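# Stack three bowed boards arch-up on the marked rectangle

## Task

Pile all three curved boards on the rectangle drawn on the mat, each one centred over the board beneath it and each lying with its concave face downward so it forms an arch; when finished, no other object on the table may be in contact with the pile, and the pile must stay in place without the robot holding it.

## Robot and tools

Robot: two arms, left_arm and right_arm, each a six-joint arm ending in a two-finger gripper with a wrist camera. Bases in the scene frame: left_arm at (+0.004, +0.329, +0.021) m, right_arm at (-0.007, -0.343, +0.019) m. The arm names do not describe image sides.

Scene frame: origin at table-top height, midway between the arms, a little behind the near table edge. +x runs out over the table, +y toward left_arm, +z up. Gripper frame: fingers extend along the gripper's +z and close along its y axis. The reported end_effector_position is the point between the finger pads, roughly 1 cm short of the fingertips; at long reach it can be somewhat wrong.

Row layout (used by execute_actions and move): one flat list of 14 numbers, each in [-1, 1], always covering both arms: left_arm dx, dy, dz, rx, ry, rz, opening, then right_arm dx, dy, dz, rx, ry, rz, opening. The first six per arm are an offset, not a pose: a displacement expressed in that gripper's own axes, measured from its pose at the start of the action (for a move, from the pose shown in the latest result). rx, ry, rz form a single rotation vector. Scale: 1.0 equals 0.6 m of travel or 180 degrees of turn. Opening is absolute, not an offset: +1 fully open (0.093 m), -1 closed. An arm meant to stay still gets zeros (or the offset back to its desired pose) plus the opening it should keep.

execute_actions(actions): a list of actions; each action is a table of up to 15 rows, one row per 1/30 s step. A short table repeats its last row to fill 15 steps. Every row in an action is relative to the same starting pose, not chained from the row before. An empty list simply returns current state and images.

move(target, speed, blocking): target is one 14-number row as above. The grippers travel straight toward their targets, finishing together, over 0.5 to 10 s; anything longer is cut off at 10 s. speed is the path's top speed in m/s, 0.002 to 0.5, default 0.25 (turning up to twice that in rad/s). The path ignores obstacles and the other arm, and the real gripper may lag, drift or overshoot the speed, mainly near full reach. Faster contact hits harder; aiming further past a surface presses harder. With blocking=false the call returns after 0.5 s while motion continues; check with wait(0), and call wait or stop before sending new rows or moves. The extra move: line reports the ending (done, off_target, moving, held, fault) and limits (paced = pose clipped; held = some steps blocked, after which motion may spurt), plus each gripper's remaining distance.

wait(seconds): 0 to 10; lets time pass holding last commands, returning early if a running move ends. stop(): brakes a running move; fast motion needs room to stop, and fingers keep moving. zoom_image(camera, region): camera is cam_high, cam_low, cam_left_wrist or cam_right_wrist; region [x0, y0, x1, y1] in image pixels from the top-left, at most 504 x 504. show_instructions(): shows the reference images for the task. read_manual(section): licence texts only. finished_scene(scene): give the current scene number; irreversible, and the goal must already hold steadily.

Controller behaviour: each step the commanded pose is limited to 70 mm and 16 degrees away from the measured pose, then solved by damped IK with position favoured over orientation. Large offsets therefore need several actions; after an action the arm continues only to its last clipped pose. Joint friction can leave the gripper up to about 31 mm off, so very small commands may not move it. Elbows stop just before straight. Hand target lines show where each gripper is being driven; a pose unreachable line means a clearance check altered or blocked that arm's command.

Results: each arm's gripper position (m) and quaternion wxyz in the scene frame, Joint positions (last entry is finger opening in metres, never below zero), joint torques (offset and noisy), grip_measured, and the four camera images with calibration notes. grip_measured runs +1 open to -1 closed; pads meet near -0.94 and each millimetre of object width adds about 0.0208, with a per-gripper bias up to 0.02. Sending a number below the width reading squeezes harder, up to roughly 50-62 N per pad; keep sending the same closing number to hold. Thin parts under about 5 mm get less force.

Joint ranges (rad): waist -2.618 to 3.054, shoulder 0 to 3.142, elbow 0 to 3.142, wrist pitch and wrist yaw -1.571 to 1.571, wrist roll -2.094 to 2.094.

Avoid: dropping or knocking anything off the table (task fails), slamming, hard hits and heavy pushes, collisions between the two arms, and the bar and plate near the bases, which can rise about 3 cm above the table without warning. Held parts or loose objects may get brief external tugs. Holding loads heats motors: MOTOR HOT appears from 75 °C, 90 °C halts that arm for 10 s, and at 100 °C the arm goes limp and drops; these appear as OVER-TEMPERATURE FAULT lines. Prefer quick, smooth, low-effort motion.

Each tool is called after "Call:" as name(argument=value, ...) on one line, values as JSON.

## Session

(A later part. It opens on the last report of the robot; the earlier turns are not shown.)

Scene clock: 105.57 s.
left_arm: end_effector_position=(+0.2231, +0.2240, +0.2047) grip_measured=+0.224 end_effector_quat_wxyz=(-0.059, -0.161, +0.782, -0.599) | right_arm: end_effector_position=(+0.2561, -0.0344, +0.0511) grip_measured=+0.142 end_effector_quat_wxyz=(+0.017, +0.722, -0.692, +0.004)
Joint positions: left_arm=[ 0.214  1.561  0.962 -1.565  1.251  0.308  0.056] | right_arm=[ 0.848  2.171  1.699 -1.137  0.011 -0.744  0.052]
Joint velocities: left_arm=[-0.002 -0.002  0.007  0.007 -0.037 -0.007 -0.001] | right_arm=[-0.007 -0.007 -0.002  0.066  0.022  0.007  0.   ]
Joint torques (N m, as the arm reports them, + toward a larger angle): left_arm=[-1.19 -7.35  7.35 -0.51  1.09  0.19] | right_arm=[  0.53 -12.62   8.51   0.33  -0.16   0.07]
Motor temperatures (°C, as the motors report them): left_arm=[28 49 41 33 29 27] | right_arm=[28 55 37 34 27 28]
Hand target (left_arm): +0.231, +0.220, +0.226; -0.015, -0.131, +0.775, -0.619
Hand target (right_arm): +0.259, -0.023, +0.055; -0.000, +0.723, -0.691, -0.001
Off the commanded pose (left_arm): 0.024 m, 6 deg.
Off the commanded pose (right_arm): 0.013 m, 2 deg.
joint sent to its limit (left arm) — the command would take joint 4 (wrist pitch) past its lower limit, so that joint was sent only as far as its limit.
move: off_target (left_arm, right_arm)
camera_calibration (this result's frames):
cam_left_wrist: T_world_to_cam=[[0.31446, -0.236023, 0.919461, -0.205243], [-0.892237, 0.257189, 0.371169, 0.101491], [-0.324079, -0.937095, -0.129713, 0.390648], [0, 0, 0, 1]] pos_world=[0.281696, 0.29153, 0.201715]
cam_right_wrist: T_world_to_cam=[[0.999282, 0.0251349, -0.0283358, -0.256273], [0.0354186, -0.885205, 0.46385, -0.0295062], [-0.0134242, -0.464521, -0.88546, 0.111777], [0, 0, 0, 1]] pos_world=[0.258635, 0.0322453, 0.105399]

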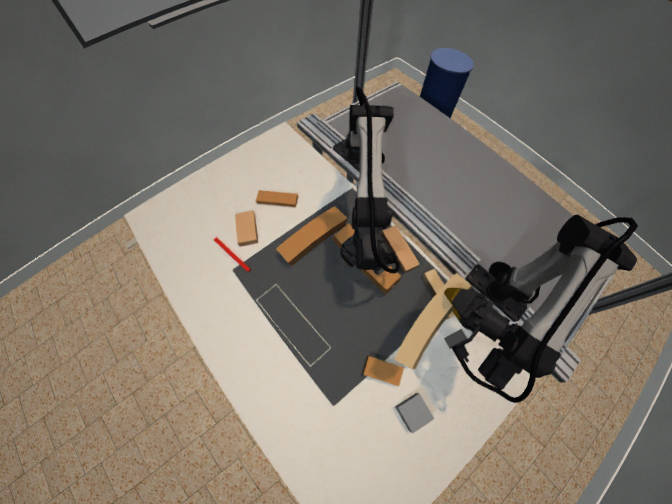

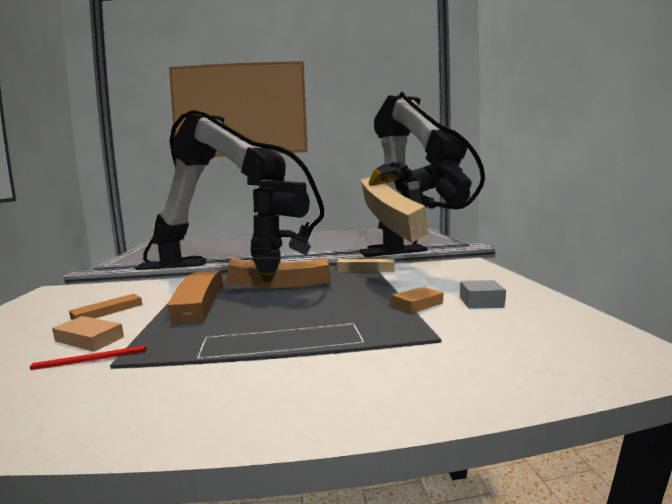

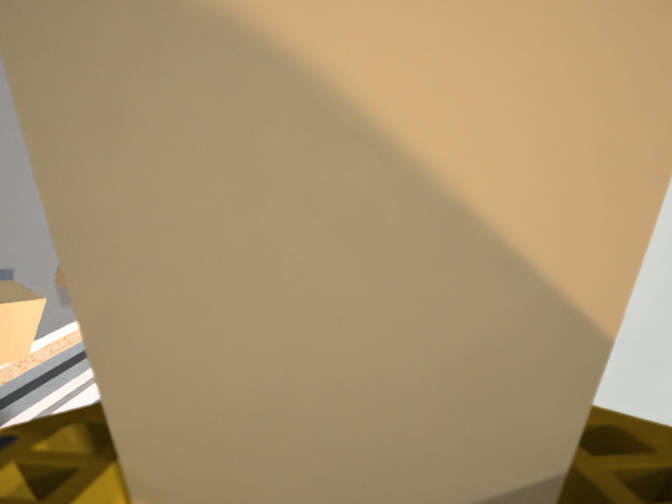

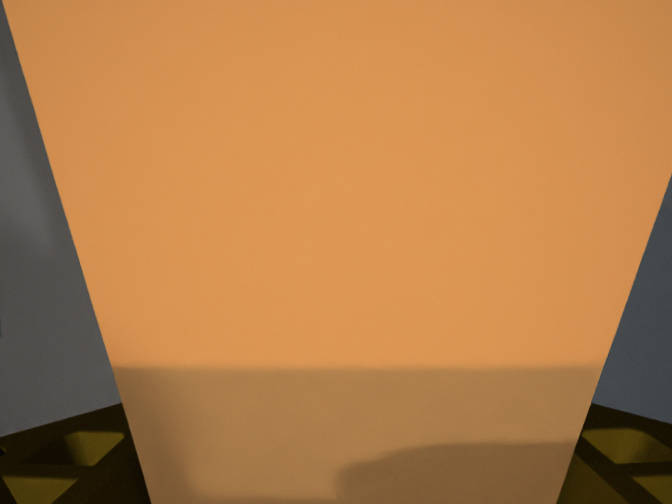

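Call:
move(target=[0.03,-0.05,0.16,0.083,0.046,0.10,0,0,0,0.012,0,0,0,-0.1], speed=0.06)

Scene clock: 113.20 s.
left_arm: end_effector_position=(+0.2264, +0.1285, +0.1851) grip_measured=+0.223 end_effector_quat_wxyz=(-0.064, -0.060, +0.746, -0.660) | right_arm: end_effector_position=(+0.2559, -0.0346, +0.0484) grip_measured=+0.142 end_effector_quat_wxyz=(+0.016, +0.722, -0.692, +0.004)
Joint positions: left_arm=[-0.204  1.351  0.533  0.078  1.414 -1.019  0.056] | right_arm=[ 0.848  2.171  1.688 -1.124  0.011 -0.744  0.052]
Joint velocities: left_arm=[-0.042 -0.012 -0.115  0.374 -0.022 -0.33  -0.   ] | right_arm=[ 0.002 -0.002 -0.002  0.022 -0.095  0.007  0.   ]
Joint torques (N m, as the arm reports them, + toward a larger angle): left_arm=[-0.85 -6.38  6.33  2.03  0.84  0.23] | right_arm=[ -0.2  -12.52   6.02   0.38  -0.08   0.01]
Motor temperatures (°C, as the motors report them): left_arm=[28 49 41 33 30 27] | right_arm=[28 55 37 34 27 28]
Hand target (left_arm): +0.224, +0.124, +0.209; -0.017, +0.017, +0.733, -0.680
Hand target (right_arm): +0.256, -0.035, +0.044; +0.017, +0.722, -0.692, +0.004
Off the commanded pose (left_arm): 0.027 m, 12 deg.
Off the commanded pose (right_arm): 0.004 m, 0 deg.
move: off_target (left_arm)
camera_calibration (this result's frames):
cam_left_wrist: T_world_to_cam=[[0.165152, -0.125977, 0.978189, -0.202008], [-0.879491, 0.430038, 0.203871, 0.14214], [-0.446341, -0.893978, -0.0397736, 0.305173], [0, 0, 0, 1]] pos_world=[0.294584, 0.186245, 0.180762]
cam_right_wrist: T_world_to_cam=[[0.999327, 0.0247847, -0.027057, -0.256302], [0.0344966, -0.88589, 0.46261, -0.0280814], [-0.0125039, -0.463232, -0.886149, 0.109139], [0, 0, 0, 1]] pos_world=[0.258463, 0.0320319, 0.102769]

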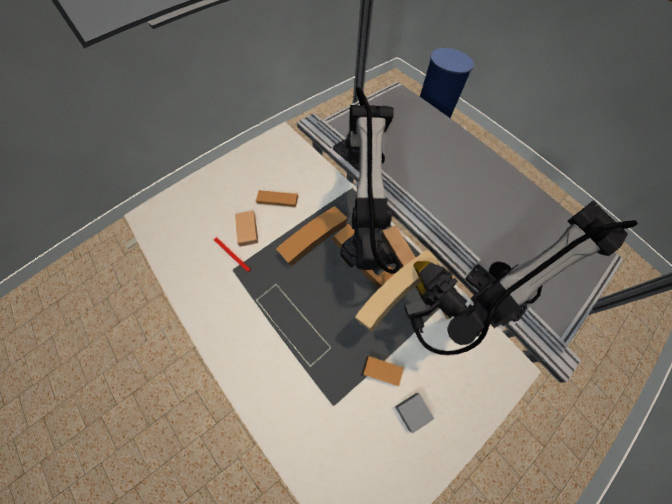

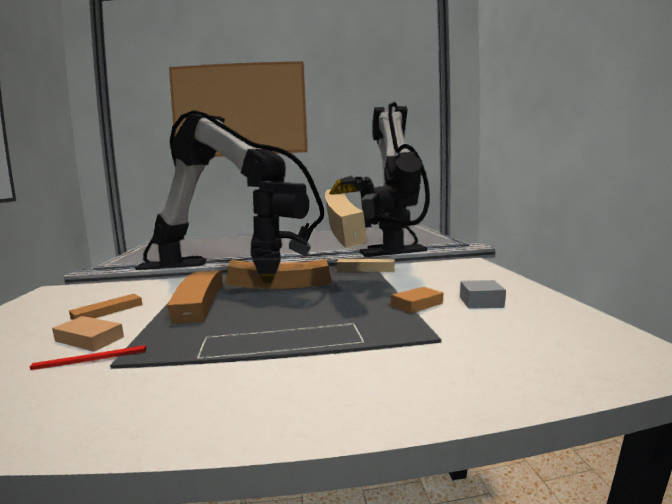

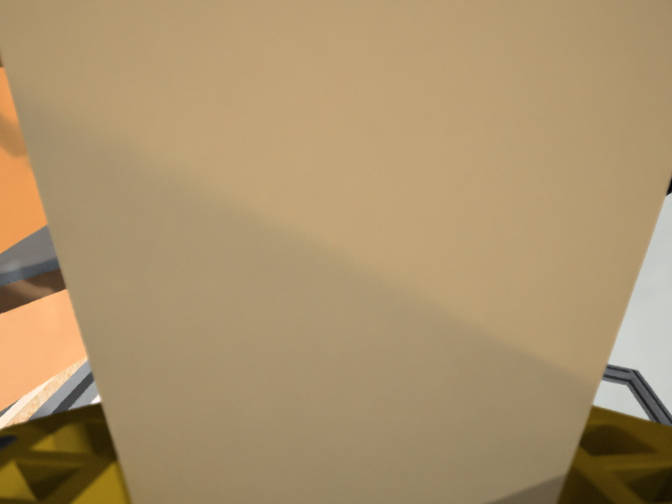

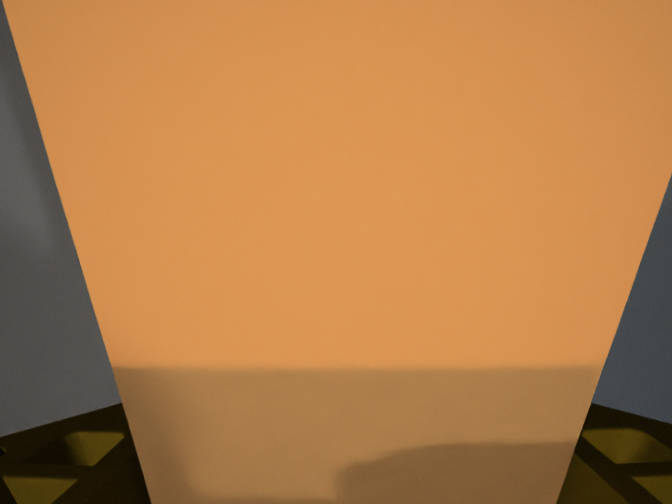

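Call:
move(target=[0,-0.06,0,0.05,0,0.07,0,0,0,0.02,0,0,0,-0.1], speed=0.04)

Call:
execute_actions(actions=[[[0,-0.03,0,0.03,0,0.04,0,0,0,0,0,0,0,0.65]],[[0,-0.03,0,0.03,0,0.04,0,0,0,0,0,0,0,0.65]]])

Call:
move(target=[0,-0.03,0,0.03,0,0.04,0,0.1,0,-0.12,0,0,0,0.65], speed=0.1)

Scene clock: 119.80 s.
left_arm: end_effector_position=(+0.2345, +0.1264, +0.2023) grip_measured=+0.223 end_effector_quat_wxyz=(-0.038, -0.048, +0.729, -0.682) | right_arm: end_effector_position=(+0.2559, -0.0346, +0.0426) grip_measured=+0.142 end_effector_quat_wxyz=(+0.014, +0.722, -0.692, +0.004)
Joint positions: left_arm=[-0.207  1.355  0.452  0.561  1.416 -1.36   0.056] | right_arm=[ 0.848  2.171  1.665 -1.095  0.011 -0.744  0.052]
Joint velocities: left_arm=[-0.012  0.002 -0.027  0.168  0.007 -0.168  0.   ] | right_arm=[-0.012 -0.002 -0.012 -0.037 -0.11   0.022  0.   ]
Joint torques (N m, as the arm reports them, + toward a larger angle): left_arm=[-0.37 -4.43  6.2   2.29  0.5   0.21] | right_arm=[ -0.06 -12.22   5.89   0.32  -0.1   -0.01]
Motor temperatures (°C, as the motors report them): left_arm=[28 48 41 36 30 27] | right_arm=[28 55 37 34 27 28]
Hand target (left_arm): +0.232, +0.125, +0.220; +0.008, +0.022, +0.720, -0.694
Hand target (right_arm): +0.256, -0.035, +0.036; +0.016, +0.722, -0.692, +0.004
Off the commanded pose (left_arm): 0.018 m, 11 deg.
Off the commanded pose (right_arm): 0.006 m, 0 deg.
move: off_target (left_arm)
camera_calibration (this result's frames):
cam_left_wrist: T_world_to_cam=[[0.112868, -0.0695399, 0.991174, -0.217946], [-0.898034, 0.419748, 0.131711, 0.166953], [-0.425202, -0.904973, -0.0150732, 0.299058], [0, 0, 0, 1]] pos_world=[0.301689, 0.185405, 0.198541]
cam_right_wrist: T_world_to_cam=[[0.99942, 0.0248665, -0.0232549, -0.256569], [0.0327688, -0.887904, 0.45886, -0.0249325], [-0.0092379, -0.459356, -0.888204, 0.103431], [0, 0, 0, 1]] pos_world=[0.258193, 0.031754, 0.097342]

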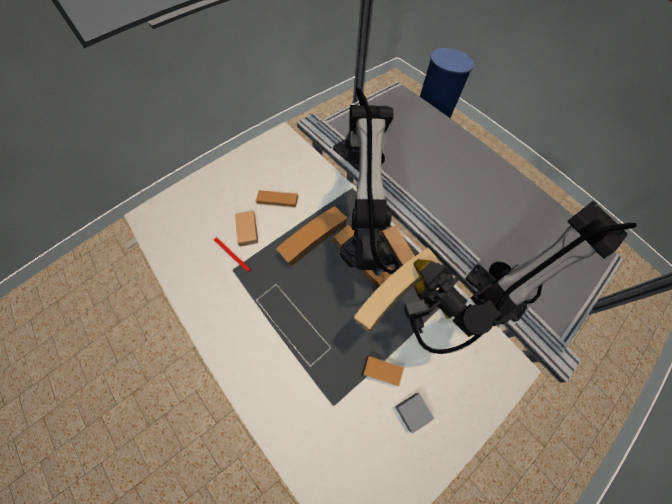

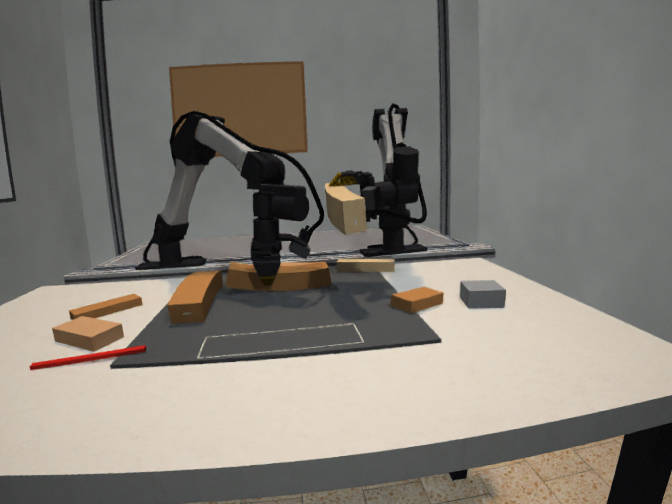

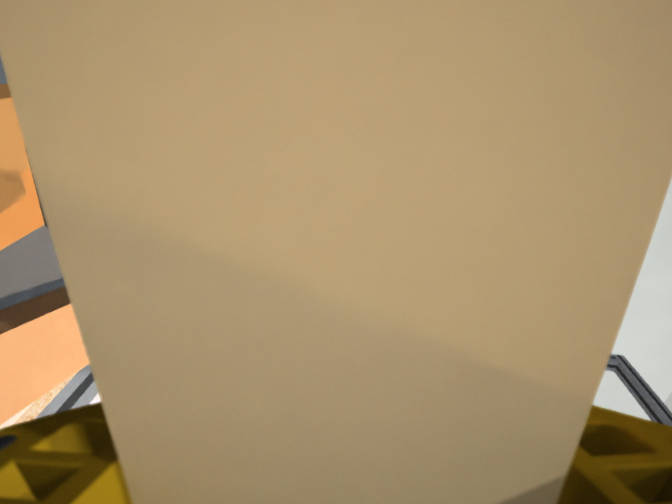

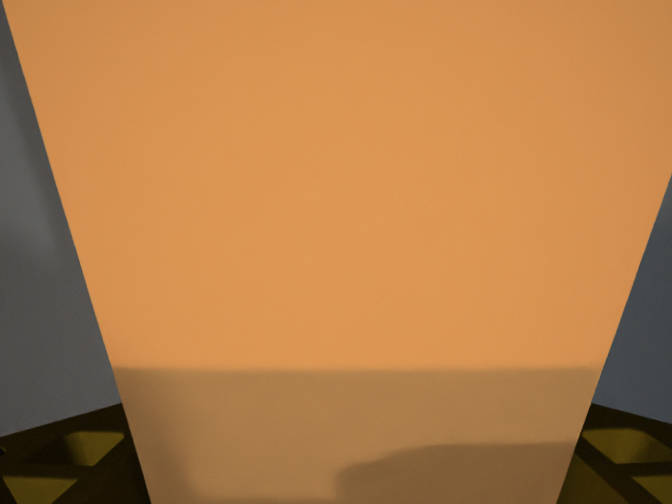

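Scene clock: 120.80 s.
left_arm: end_effector_position=(+0.2354, +0.1263, +0.2073) grip_measured=+0.223 end_effector_quat_wxyz=(-0.057, -0.075, +0.720, -0.687) | right_arm: end_effector_position=(+0.2559, -0.0346, +0.0426) grip_measured=+0.648 end_effector_quat_wxyz=(+0.014, +0.722, -0.692, +0.004)
Joint positions: left_arm=[-0.207  1.365  0.425  0.723  1.41  -1.549  0.056] | right_arm=[ 0.848  2.171  1.665 -1.095  0.011 -0.744  0.076]
Joint velocities: left_arm=[ 0.002  0.027 -0.022  0.11  -0.081 -0.11  -0.   ] | right_arm=[ 0.007 -0.012 -0.002 -0.007 -0.022 -0.022 -0.001]
Joint torques (N m, as the arm reports them, + toward a larger angle): left_arm=[-0.27 -4.23  6.    2.32  0.08  0.24] | right_arm=[ -0.13 -12.98   6.45   0.24  -0.12   0.  ]
Motor temperatures (°C, as the motors report them): left_arm=[28 48 41 37 30 27] | right_arm=[28 55 37 34 27 28]
Hand target (left_arm): +0.236, +0.126, +0.223; -0.003, -0.015, +0.716, -0.698
Hand target (right_arm): +0.256, -0.035, +0.043; +0.014, +0.722, -0.692, +0.004
Off the commanded pose (left_arm): 0.016 m, 10 deg.
Off the commanded pose (right_arm): 0.000 m, 0 deg.
camera_calibration (this result's frames):
cam_left_wrist: T_world_to_cam=[[0.177157, -0.049247, 0.98295, -0.239024], [-0.893815, 0.410005, 0.181634, 0.157026], [-0.411959, -0.910753, 0.0286175, 0.288024], [0, 0, 0, 1]] pos_world=[0.301351, 0.186166, 0.198185]
cam_right_wrist: T_world_to_cam=[[0.99942, 0.0248665, -0.0232549, -0.256569], [0.0327688, -0.887904, 0.45886, -0.0249325], [-0.0092379, -0.459356, -0.888204, 0.103431], [0, 0, 0, 1]] pos_world=[0.258193, 0.031754, 0.097342]

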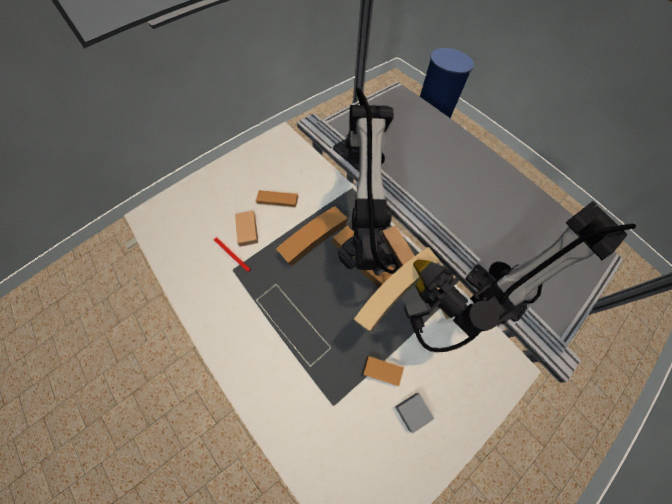

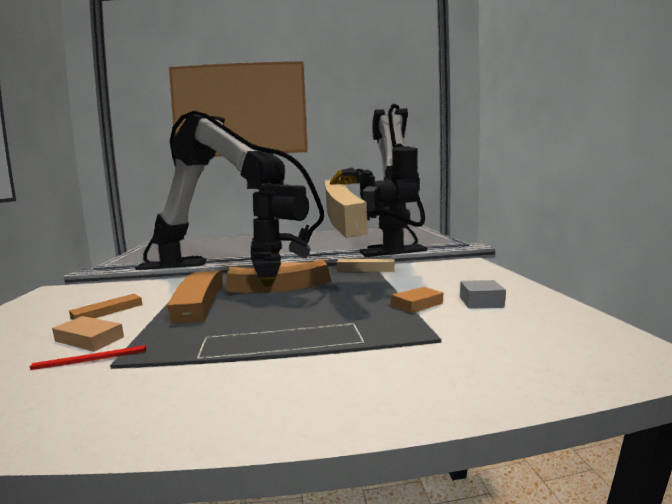

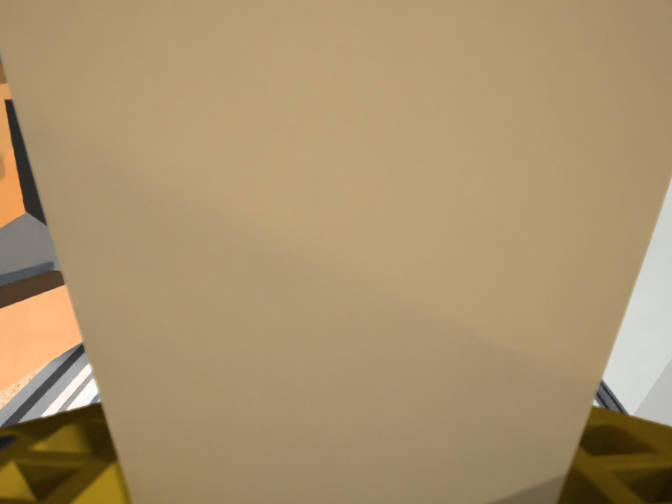

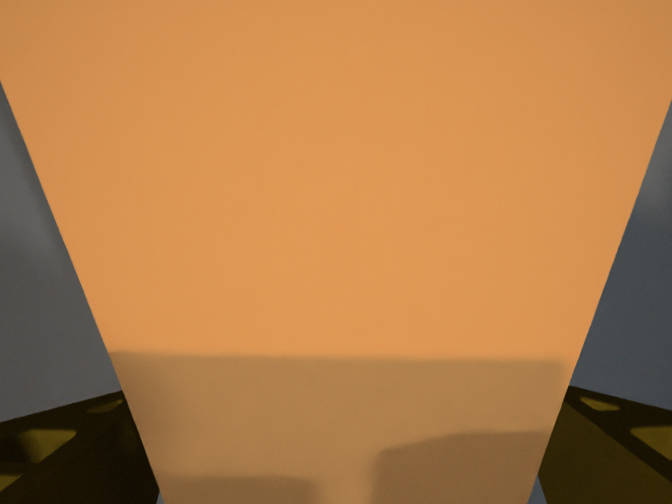

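Scene clock: 122.63 s.
left_arm: end_effector_position=(+0.2375, +0.1264, +0.2082) grip_measured=+0.224 end_effector_quat_wxyz=(-0.067, -0.095, +0.714, -0.690) | right_arm: end_effector_position=(+0.2617, -0.0863, +0.1153) grip_measured=+0.648 end_effector_quat_wxyz=(+0.007, +0.722, -0.692, +0.003)
Joint positions: left_arm=[-0.207  1.387  0.405  0.847  1.399 -1.672  0.056] | right_arm=[ 0.747  1.976  1.665 -1.276  0.011 -0.846  0.076]
Joint velocities: left_arm=[-0.012  0.017  0.002  0.11  -0.007 -0.007 -0.   ] | right_arm=[-0.002 -0.002 -0.002 -0.081 -0.022  0.007 -0.   ]
Joint torques (N m, as the arm reports them, + toward a larger angle): left_arm=[-0.19 -4.44  5.83  2.36  0.03  0.22] | right_arm=[ -0.65 -11.91   6.33   0.15  -0.06  -0.01]
Motor temperatures (°C, as the motors report them): left_arm=[28 48 41 37 30 27] | right_arm=[28 55 37 34 27 28]
Hand target (left_arm): +0.238, +0.126, +0.225; -0.010, -0.033, +0.711, -0.703
Hand target (right_arm): +0.261, -0.092, +0.117; +0.013, +0.722, -0.692, +0.005
Off the commanded pose (left_arm): 0.017 m, 11 deg.
Off the commanded pose (right_arm): 0.007 m, 1 deg.
move: off_target (left_arm)
camera_calibration (this result's frames):
cam_left_wrist: T_world_to_cam=[[0.218673, -0.0338605, 0.975211, -0.250533], [-0.891925, 0.39843, 0.213831, 0.153017], [-0.395794, -0.916574, 0.0569248, 0.279888], [0, 0, 0, 1]] pos_world=[0.302042, 0.187089, 0.19567]
cam_right_wrist: T_world_to_cam=[[0.999548, 0.025371, -0.0161009, -0.260278], [0.0299014, -0.892804, 0.449451, -0.102935], [-0.00297193, -0.44973, -0.89316, 0.144037], [0, 0, 0, 1]] pos_world=[0.263666, -0.0205198, 0.170721]

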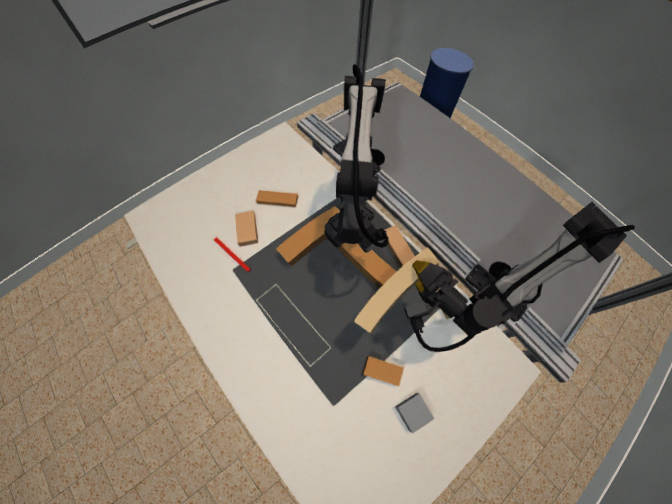

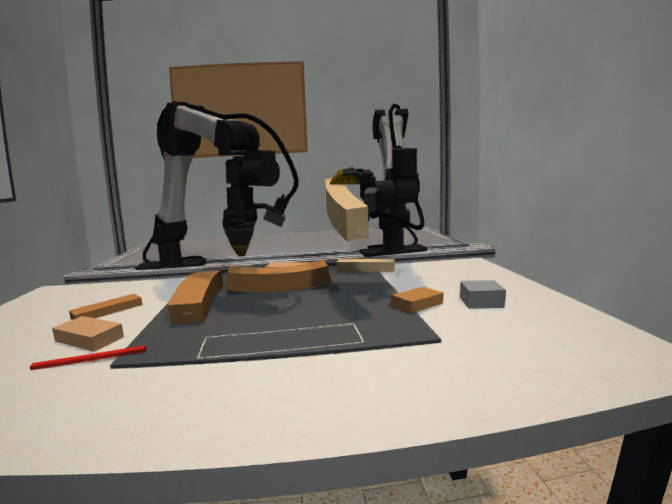

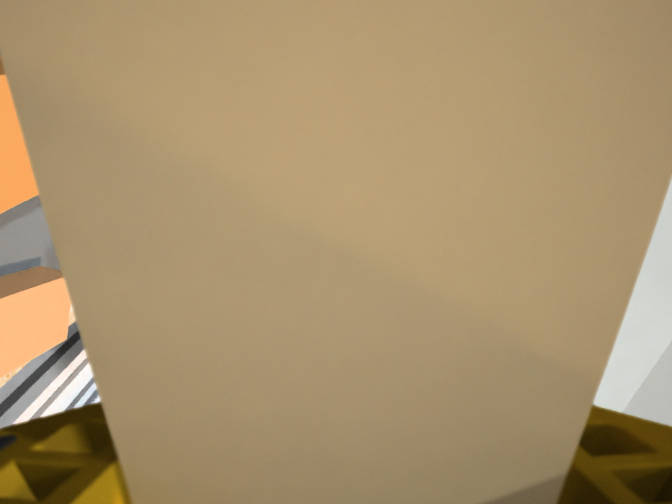

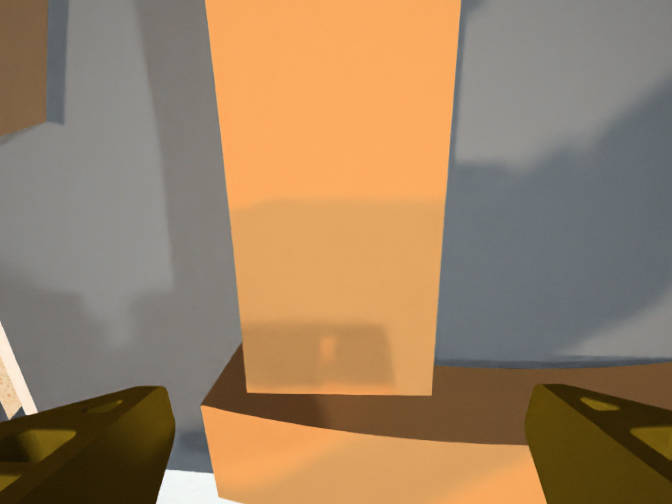

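Call:
move(target=[0.06,-0.05,0.12,0.011,0.013,0.13,0,0.058,0,-0.15,-0.38,-0.399,0.391,1], speed=0.2)

Scene clock: 132.77 s.
left_arm: end_effector_position=(+0.2066, +0.0604, +0.1975) grip_measured=+0.223 end_effector_quat_wxyz=(-0.013, -0.016, +0.743, -0.669) | right_arm: end_effector_position=(+0.2637, -0.1189, +0.2092) grip_measured=+0.983 end_effector_quat_wxyz=(-0.055, -0.057, +0.725, +0.684)
Joint positions: left_arm=[-0.52   1.34   0.405  0.733  1.112 -1.436  0.056] | right_arm=[ 0.174  1.651  0.955 -0.377 -1.497  0.501  0.092]
Joint velocities: left_arm=[ 0.012 -0.002 -0.017 -0.066 -0.022  0.022  0.   ] | right_arm=[-0.002 -0.095 -0.154  0.447  0.051  0.3   -0.001]
Joint torques (N m, as the arm reports them, + toward a larger angle): left_arm=[-1.03 -6.53  9.41  2.51  0.03  0.34] | right_arm=[-0.61 -9.28  5.43  1.06 -0.54  0.04]
Motor temperatures (°C, as the motors report them): left_arm=[28 47 41 40 29 27] | right_arm=[28 54 36 34 27 28]
Hand target (left_arm): +0.209, +0.055, +0.241; +0.062, +0.065, +0.710, -0.698
Hand target (right_arm): +0.264, -0.122, +0.207; -0.049, -0.049, +0.730, +0.680
Off the commanded pose (left_arm): 0.046 m, 14 deg.
Off the commanded pose (right_arm): 0.004 m, 10 deg.
move: off_target (left_arm, right_arm)
camera_calibration (this result's frames):
cam_left_wrist: T_world_to_cam=[[0.0323575, -0.10831, 0.99359, -0.196197], [-0.899936, 0.429327, 0.076108, 0.181046], [-0.434819, -0.896631, -0.0835801, 0.2424], [0, 0, 0, 1]] pos_world=[0.274678, 0.118365, 0.201421]
cam_right_wrist: T_world_to_cam=[[-0.0108783, -0.0519113, -0.998592, 0.202895], [-0.818682, -0.572941, 0.0387024, 0.173352], [-0.574144, 0.817951, -0.0362662, 0.335367], [0, 0, 0, 1]] pos_world=[0.336676, -0.16446, 0.208063]

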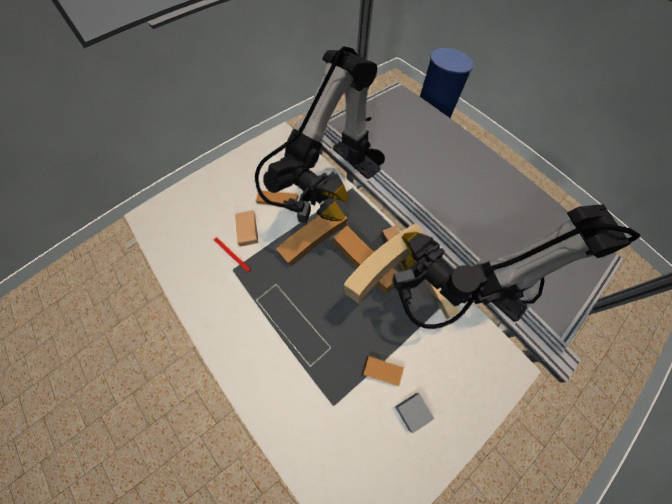

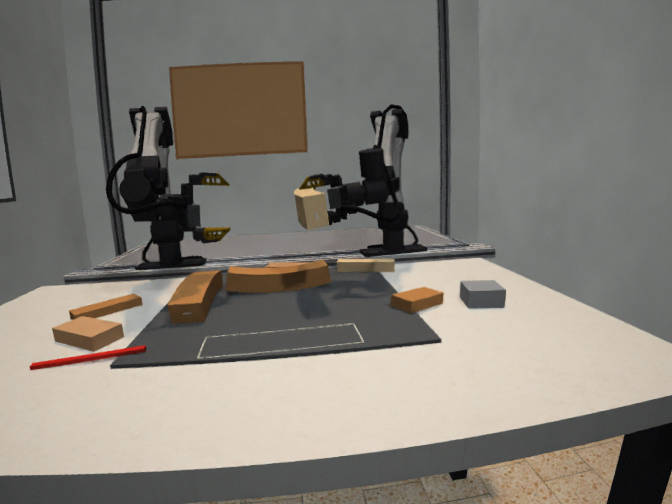

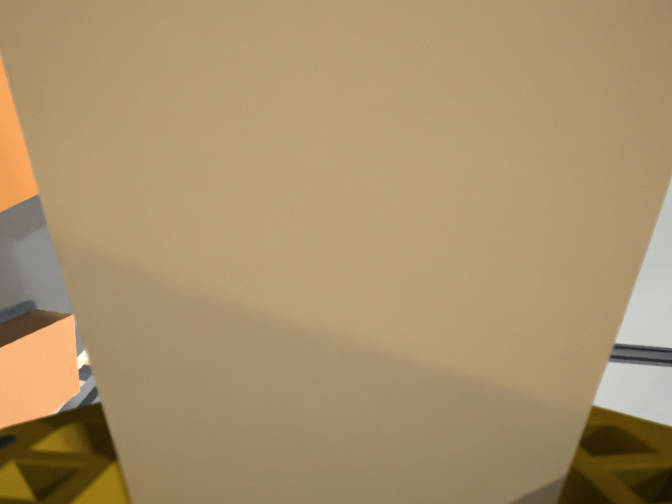

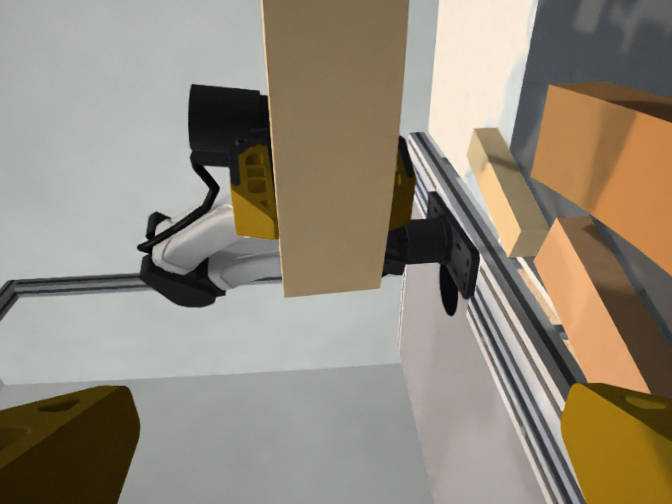

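Call:
move(target=[0,-0.07,0.008,0.03,0,0.07,0,-0.045,0.005,0.195,-0.05,-0.05,0,1], speed=0.12)

Scene clock: 139.97 s.
left_arm: end_effector_position=(+0.2030, +0.0595, +0.1940) grip_measured=+0.223 end_effector_quat_wxyz=(-0.016, -0.021, +0.750, -0.661) | right_arm: end_effector_position=(+0.2739, -0.0015, +0.2238) grip_measured=+0.983 end_effector_quat_wxyz=(+0.012, -0.017, +0.661, +0.750)
Joint positions: left_arm=[-0.533  1.316  0.405  0.668  1.093 -1.412  0.056] | right_arm=[ 0.534  1.89   0.752  1.366 -1.015  1.722  0.092]
Joint velocities: left_arm=[-0.002  0.002 -0.007  0.007 -0.007 -0.007 -0.001] | right_arm=[ 0.002  0.002  0.012  0.051 -0.037  0.051 -0.   ]
Joint torques (N m, as the arm reports them, + toward a larger angle): left_arm=[-0.88 -5.93  8.8   2.76  0.11  0.31] | right_arm=[ 0.69 -7.43  3.84  1.72  0.26 -0.04]
Motor temperatures (°C, as the motors report them): left_arm=[28 47 42 43 29 27] | right_arm=[28 52 36 34 27 28]
Hand target (left_arm): +0.205, +0.053, +0.238; +0.061, +0.064, +0.714, -0.694
Hand target (right_arm): +0.270, +0.001, +0.206; -0.005, +0.000, +0.670, +0.742
Off the commanded pose (left_arm): 0.046 m, 15 deg.
Off the commanded pose (right_arm): 0.019 m, 3 deg.
move: off_target (left_arm, right_arm); limits=paced
camera_calibration (this result's frames):
cam_left_wrist: T_world_to_cam=[[0.0442567, -0.129889, 0.99054, -0.193182], [-0.900306, 0.424562, 0.0958976, 0.174946], [-0.433002, -0.896034, -0.0981498, 0.242149], [0, 0, 0, 1]] pos_world=[0.270905, 0.117606, 0.198344]
cam_right_wrist: T_world_to_cam=[[0.023227, 0.134228, -0.990678, 0.212859], [-0.894759, -0.439236, -0.0804908, 0.296177], [-0.445945, 0.888288, 0.1099, 0.17794], [0, 0, 0, 1]] pos_world=[0.339415, -0.0565421, 0.215159]

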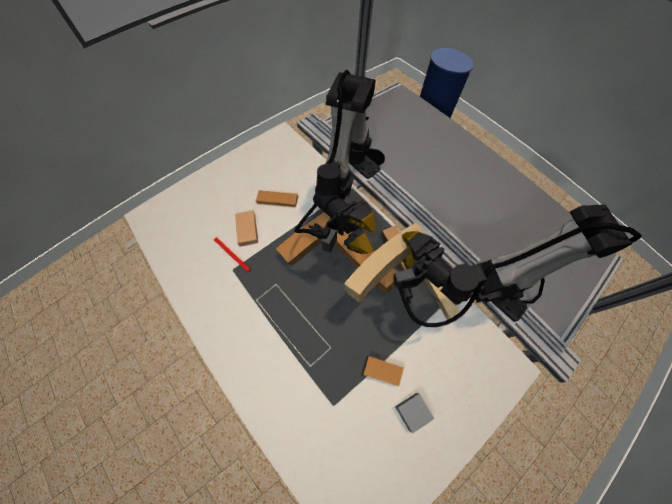

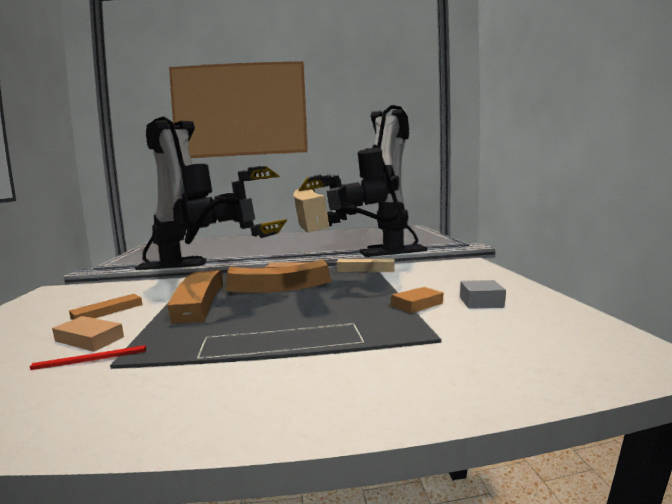

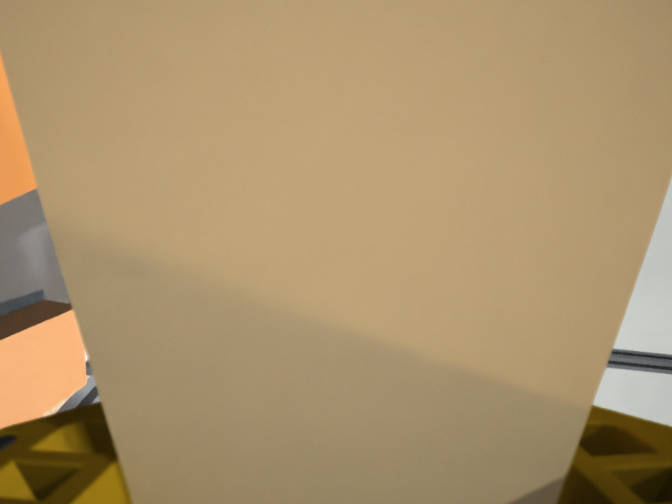

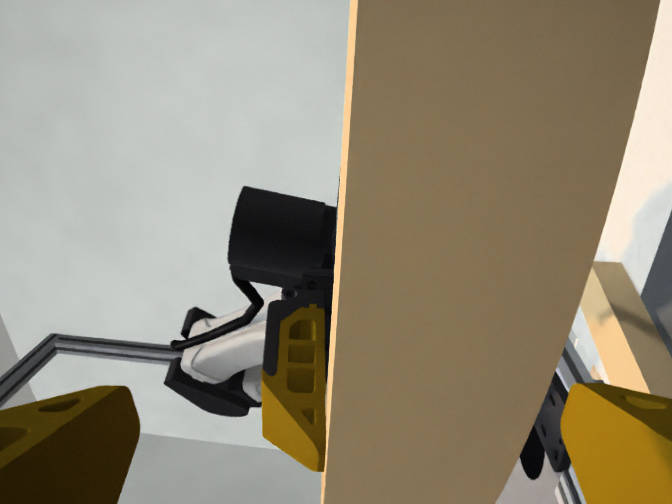

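Call:
move(target=[0,-0.07,0.008,0.03,0,0.07,0, 0,-0.05,0,0,0,0,1], speed=0.08)

Scene clock: 150.93 s.
left_arm: end_effector_position=(+0.1987, +0.0590, +0.1883) grip_measured=+0.223 end_effector_quat_wxyz=(-0.021, -0.028, +0.759, -0.650) | right_arm: end_effector_position=(+0.2762, +0.0001, +0.2068) grip_measured=+0.983 end_effector_quat_wxyz=(+0.019, -0.025, +0.656, +0.754)
Joint positions: left_arm=[-0.546  1.294  0.405  0.593  1.074 -1.385  0.056] | right_arm=[ 0.534  1.979  0.752  1.483 -1.014  1.724  0.092]
Joint velocities: left_arm=[-0.012 -0.002 -0.002  0.022  0.037 -0.066  0.001] | right_arm=[ 0.007 -0.002  0.002 -0.007  0.066 -0.081  0.001]
Joint torques (N m, as the arm reports them, + toward a larger angle): left_arm=[-0.79 -5.87  8.91  2.7   0.17  0.34] | right_arm=[ 0.34 -7.66  4.63  1.74  0.17 -0.1 ]
Motor temperatures (°C, as the motors report them): left_arm=[28 46 43 46 29 27] | right_arm=[28 49 35 37 27 28]
Hand target (left_arm): +0.202, +0.052, +0.234; +0.057, +0.060, +0.723, -0.686
Hand target (right_arm): +0.275, +0.002, +0.194; +0.012, -0.017, +0.662, +0.750
Off the commanded pose (left_arm): 0.048 m, 15 deg.
Off the commanded pose (right_arm): 0.013 m, 2 deg.
move: off_target (left_arm, right_arm); limits=paced
camera_calibration (this result's frames):
cam_left_wrist: T_world_to_cam=[[0.0613127, -0.158006, 0.985533, -0.188249], [-0.899436, 0.419332, 0.123186, 0.166832], [-0.43273, -0.893977, -0.116406, 0.242507], [0, 0, 0, 1]] pos_world=[0.266536, 0.117093, 0.193203]
cam_right_wrist: T_world_to_cam=[[0.0454674, 0.148983, -0.987794, 0.188972], [-0.892797, -0.437546, -0.107087, 0.302501], [-0.44816, 0.886768, 0.113118, 0.179456], [0, 0, 0, 1]] pos_world=[0.341905, -0.0549311, 0.19876]

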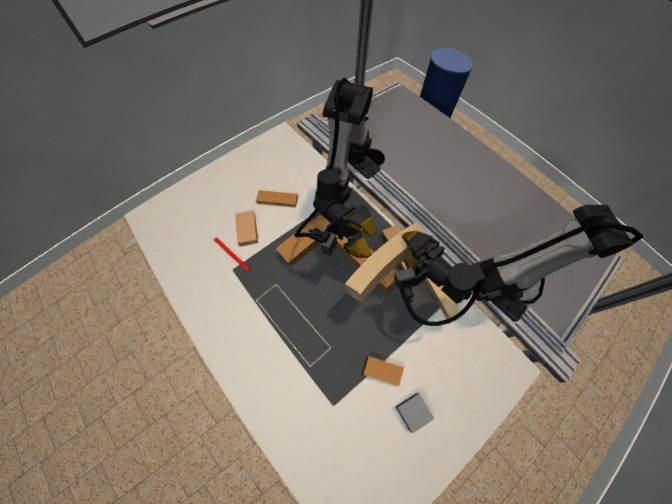

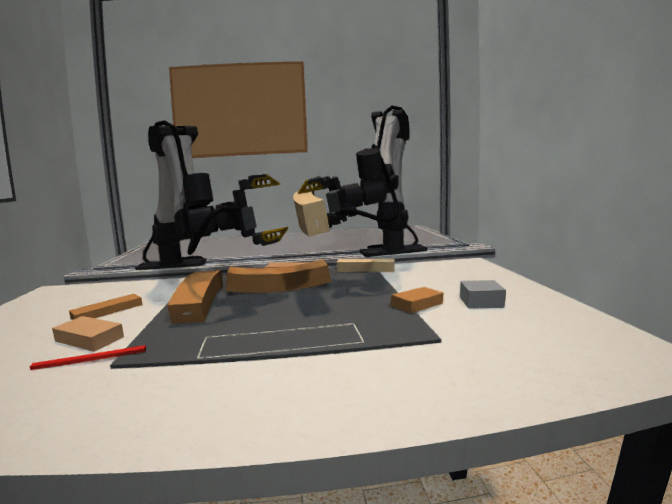

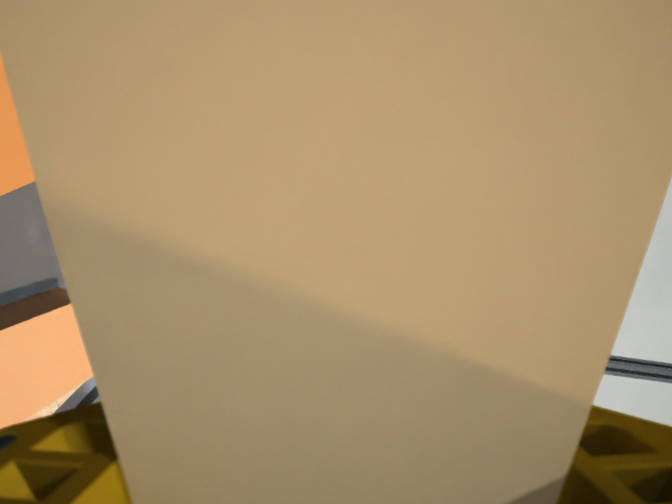

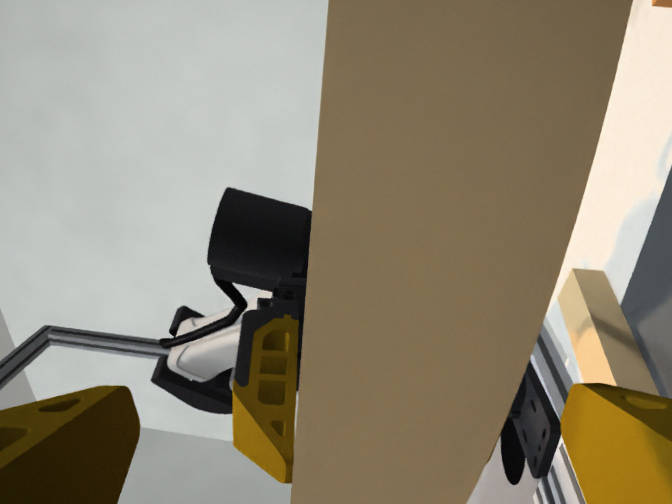

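Call:
move(target=[0,-0.07,0.008,0.03,0,0.07,0, 0,-0.06,0.03,0,0,0,1], speed=0.08)

Scene clock: 154.80 s.
left_arm: end_effector_position=(+0.1939, +0.0585, +0.1814) grip_measured=+0.223 end_effector_quat_wxyz=(-0.027, -0.034, +0.769, -0.638) | right_arm: end_effector_position=(+0.2770, +0.0174, +0.1796) grip_measured=+0.983 end_effector_quat_wxyz=(+0.019, -0.025, +0.655, +0.755)
Joint positions: left_arm=[-0.562  1.275  0.405  0.518  1.053 -1.354  0.056] | right_arm=[ 0.575  2.105  0.788  1.562 -0.974  1.708  0.092]
Joint velocities: left_arm=[-0.012 -0.012  0.012  0.095 -0.007 -0.007 -0.   ] | right_arm=[ 0.017 -0.002 -0.002  0.022  0.007 -0.037 -0.001]
Joint torques (N m, as the arm reports them, + toward a larger angle): left_arm=[-1.   -6.06  9.23  2.69  0.25  0.34] | right_arm=[ 0.55 -8.6   6.02  1.81  0.23 -0.08]
Motor temperatures (°C, as the motors report them): left_arm=[28 46 44 47 29 27] | right_arm=[28 49 35 37 27 28]
Hand target (left_arm): +0.198, +0.051, +0.228; +0.051, +0.054, +0.733, -0.677
Hand target (right_arm): +0.278, +0.023, +0.174; +0.019, -0.025, +0.655, +0.755
Off the commanded pose (left_arm): 0.049 m, 15 deg.
Off the commanded pose (right_arm): 0.008 m, 0 deg.
move: off_target (left_arm); limits=paced
camera_calibration (this result's frames):
cam_left_wrist: T_world_to_cam=[[0.0778661, -0.189442, 0.978799, -0.181366], [-0.897299, 0.414568, 0.15162, 0.158266], [-0.434502, -0.890081, -0.137706, 0.243148], [0, 0, 0, 1]] pos_world=[0.261783, 0.116451, 0.187007]
cam_right_wrist: T_world_to_cam=[[0.0459111, 0.151284, -0.987424, 0.159276], [-0.892623, -0.437542, -0.10854, 0.308105], [-0.44846, 0.88638, 0.114952, 0.167218], [0, 0, 0, 1]] pos_world=[0.342699, -0.0375058, 0.171492]

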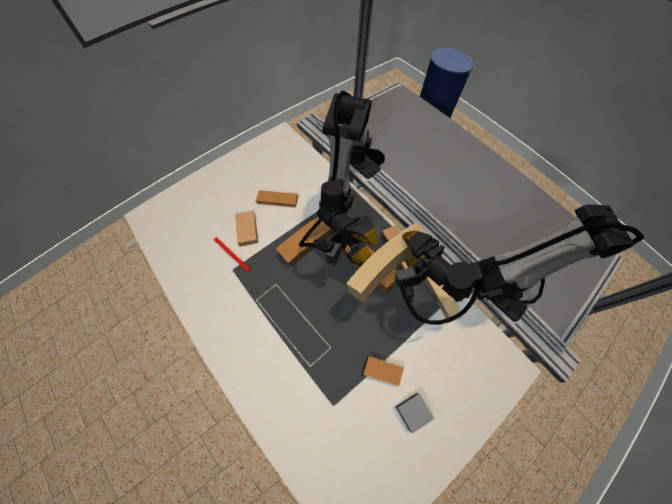

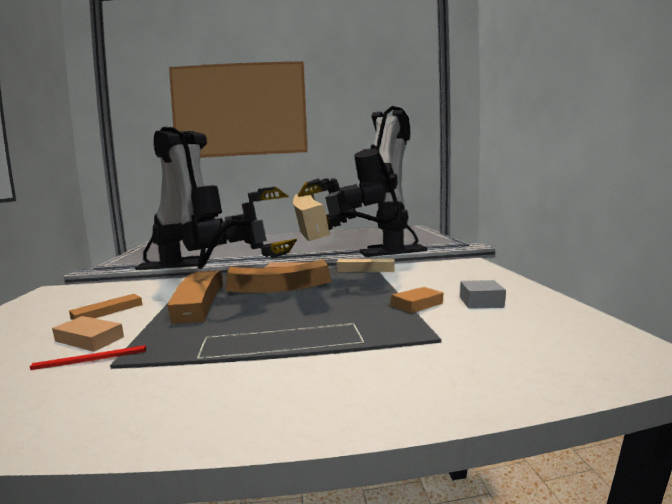

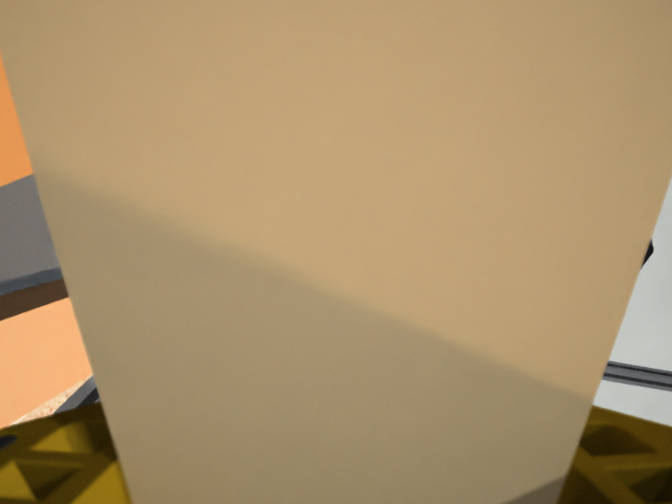

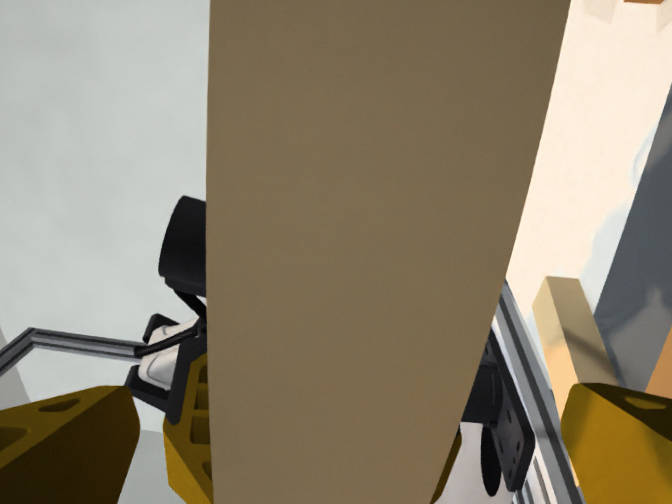

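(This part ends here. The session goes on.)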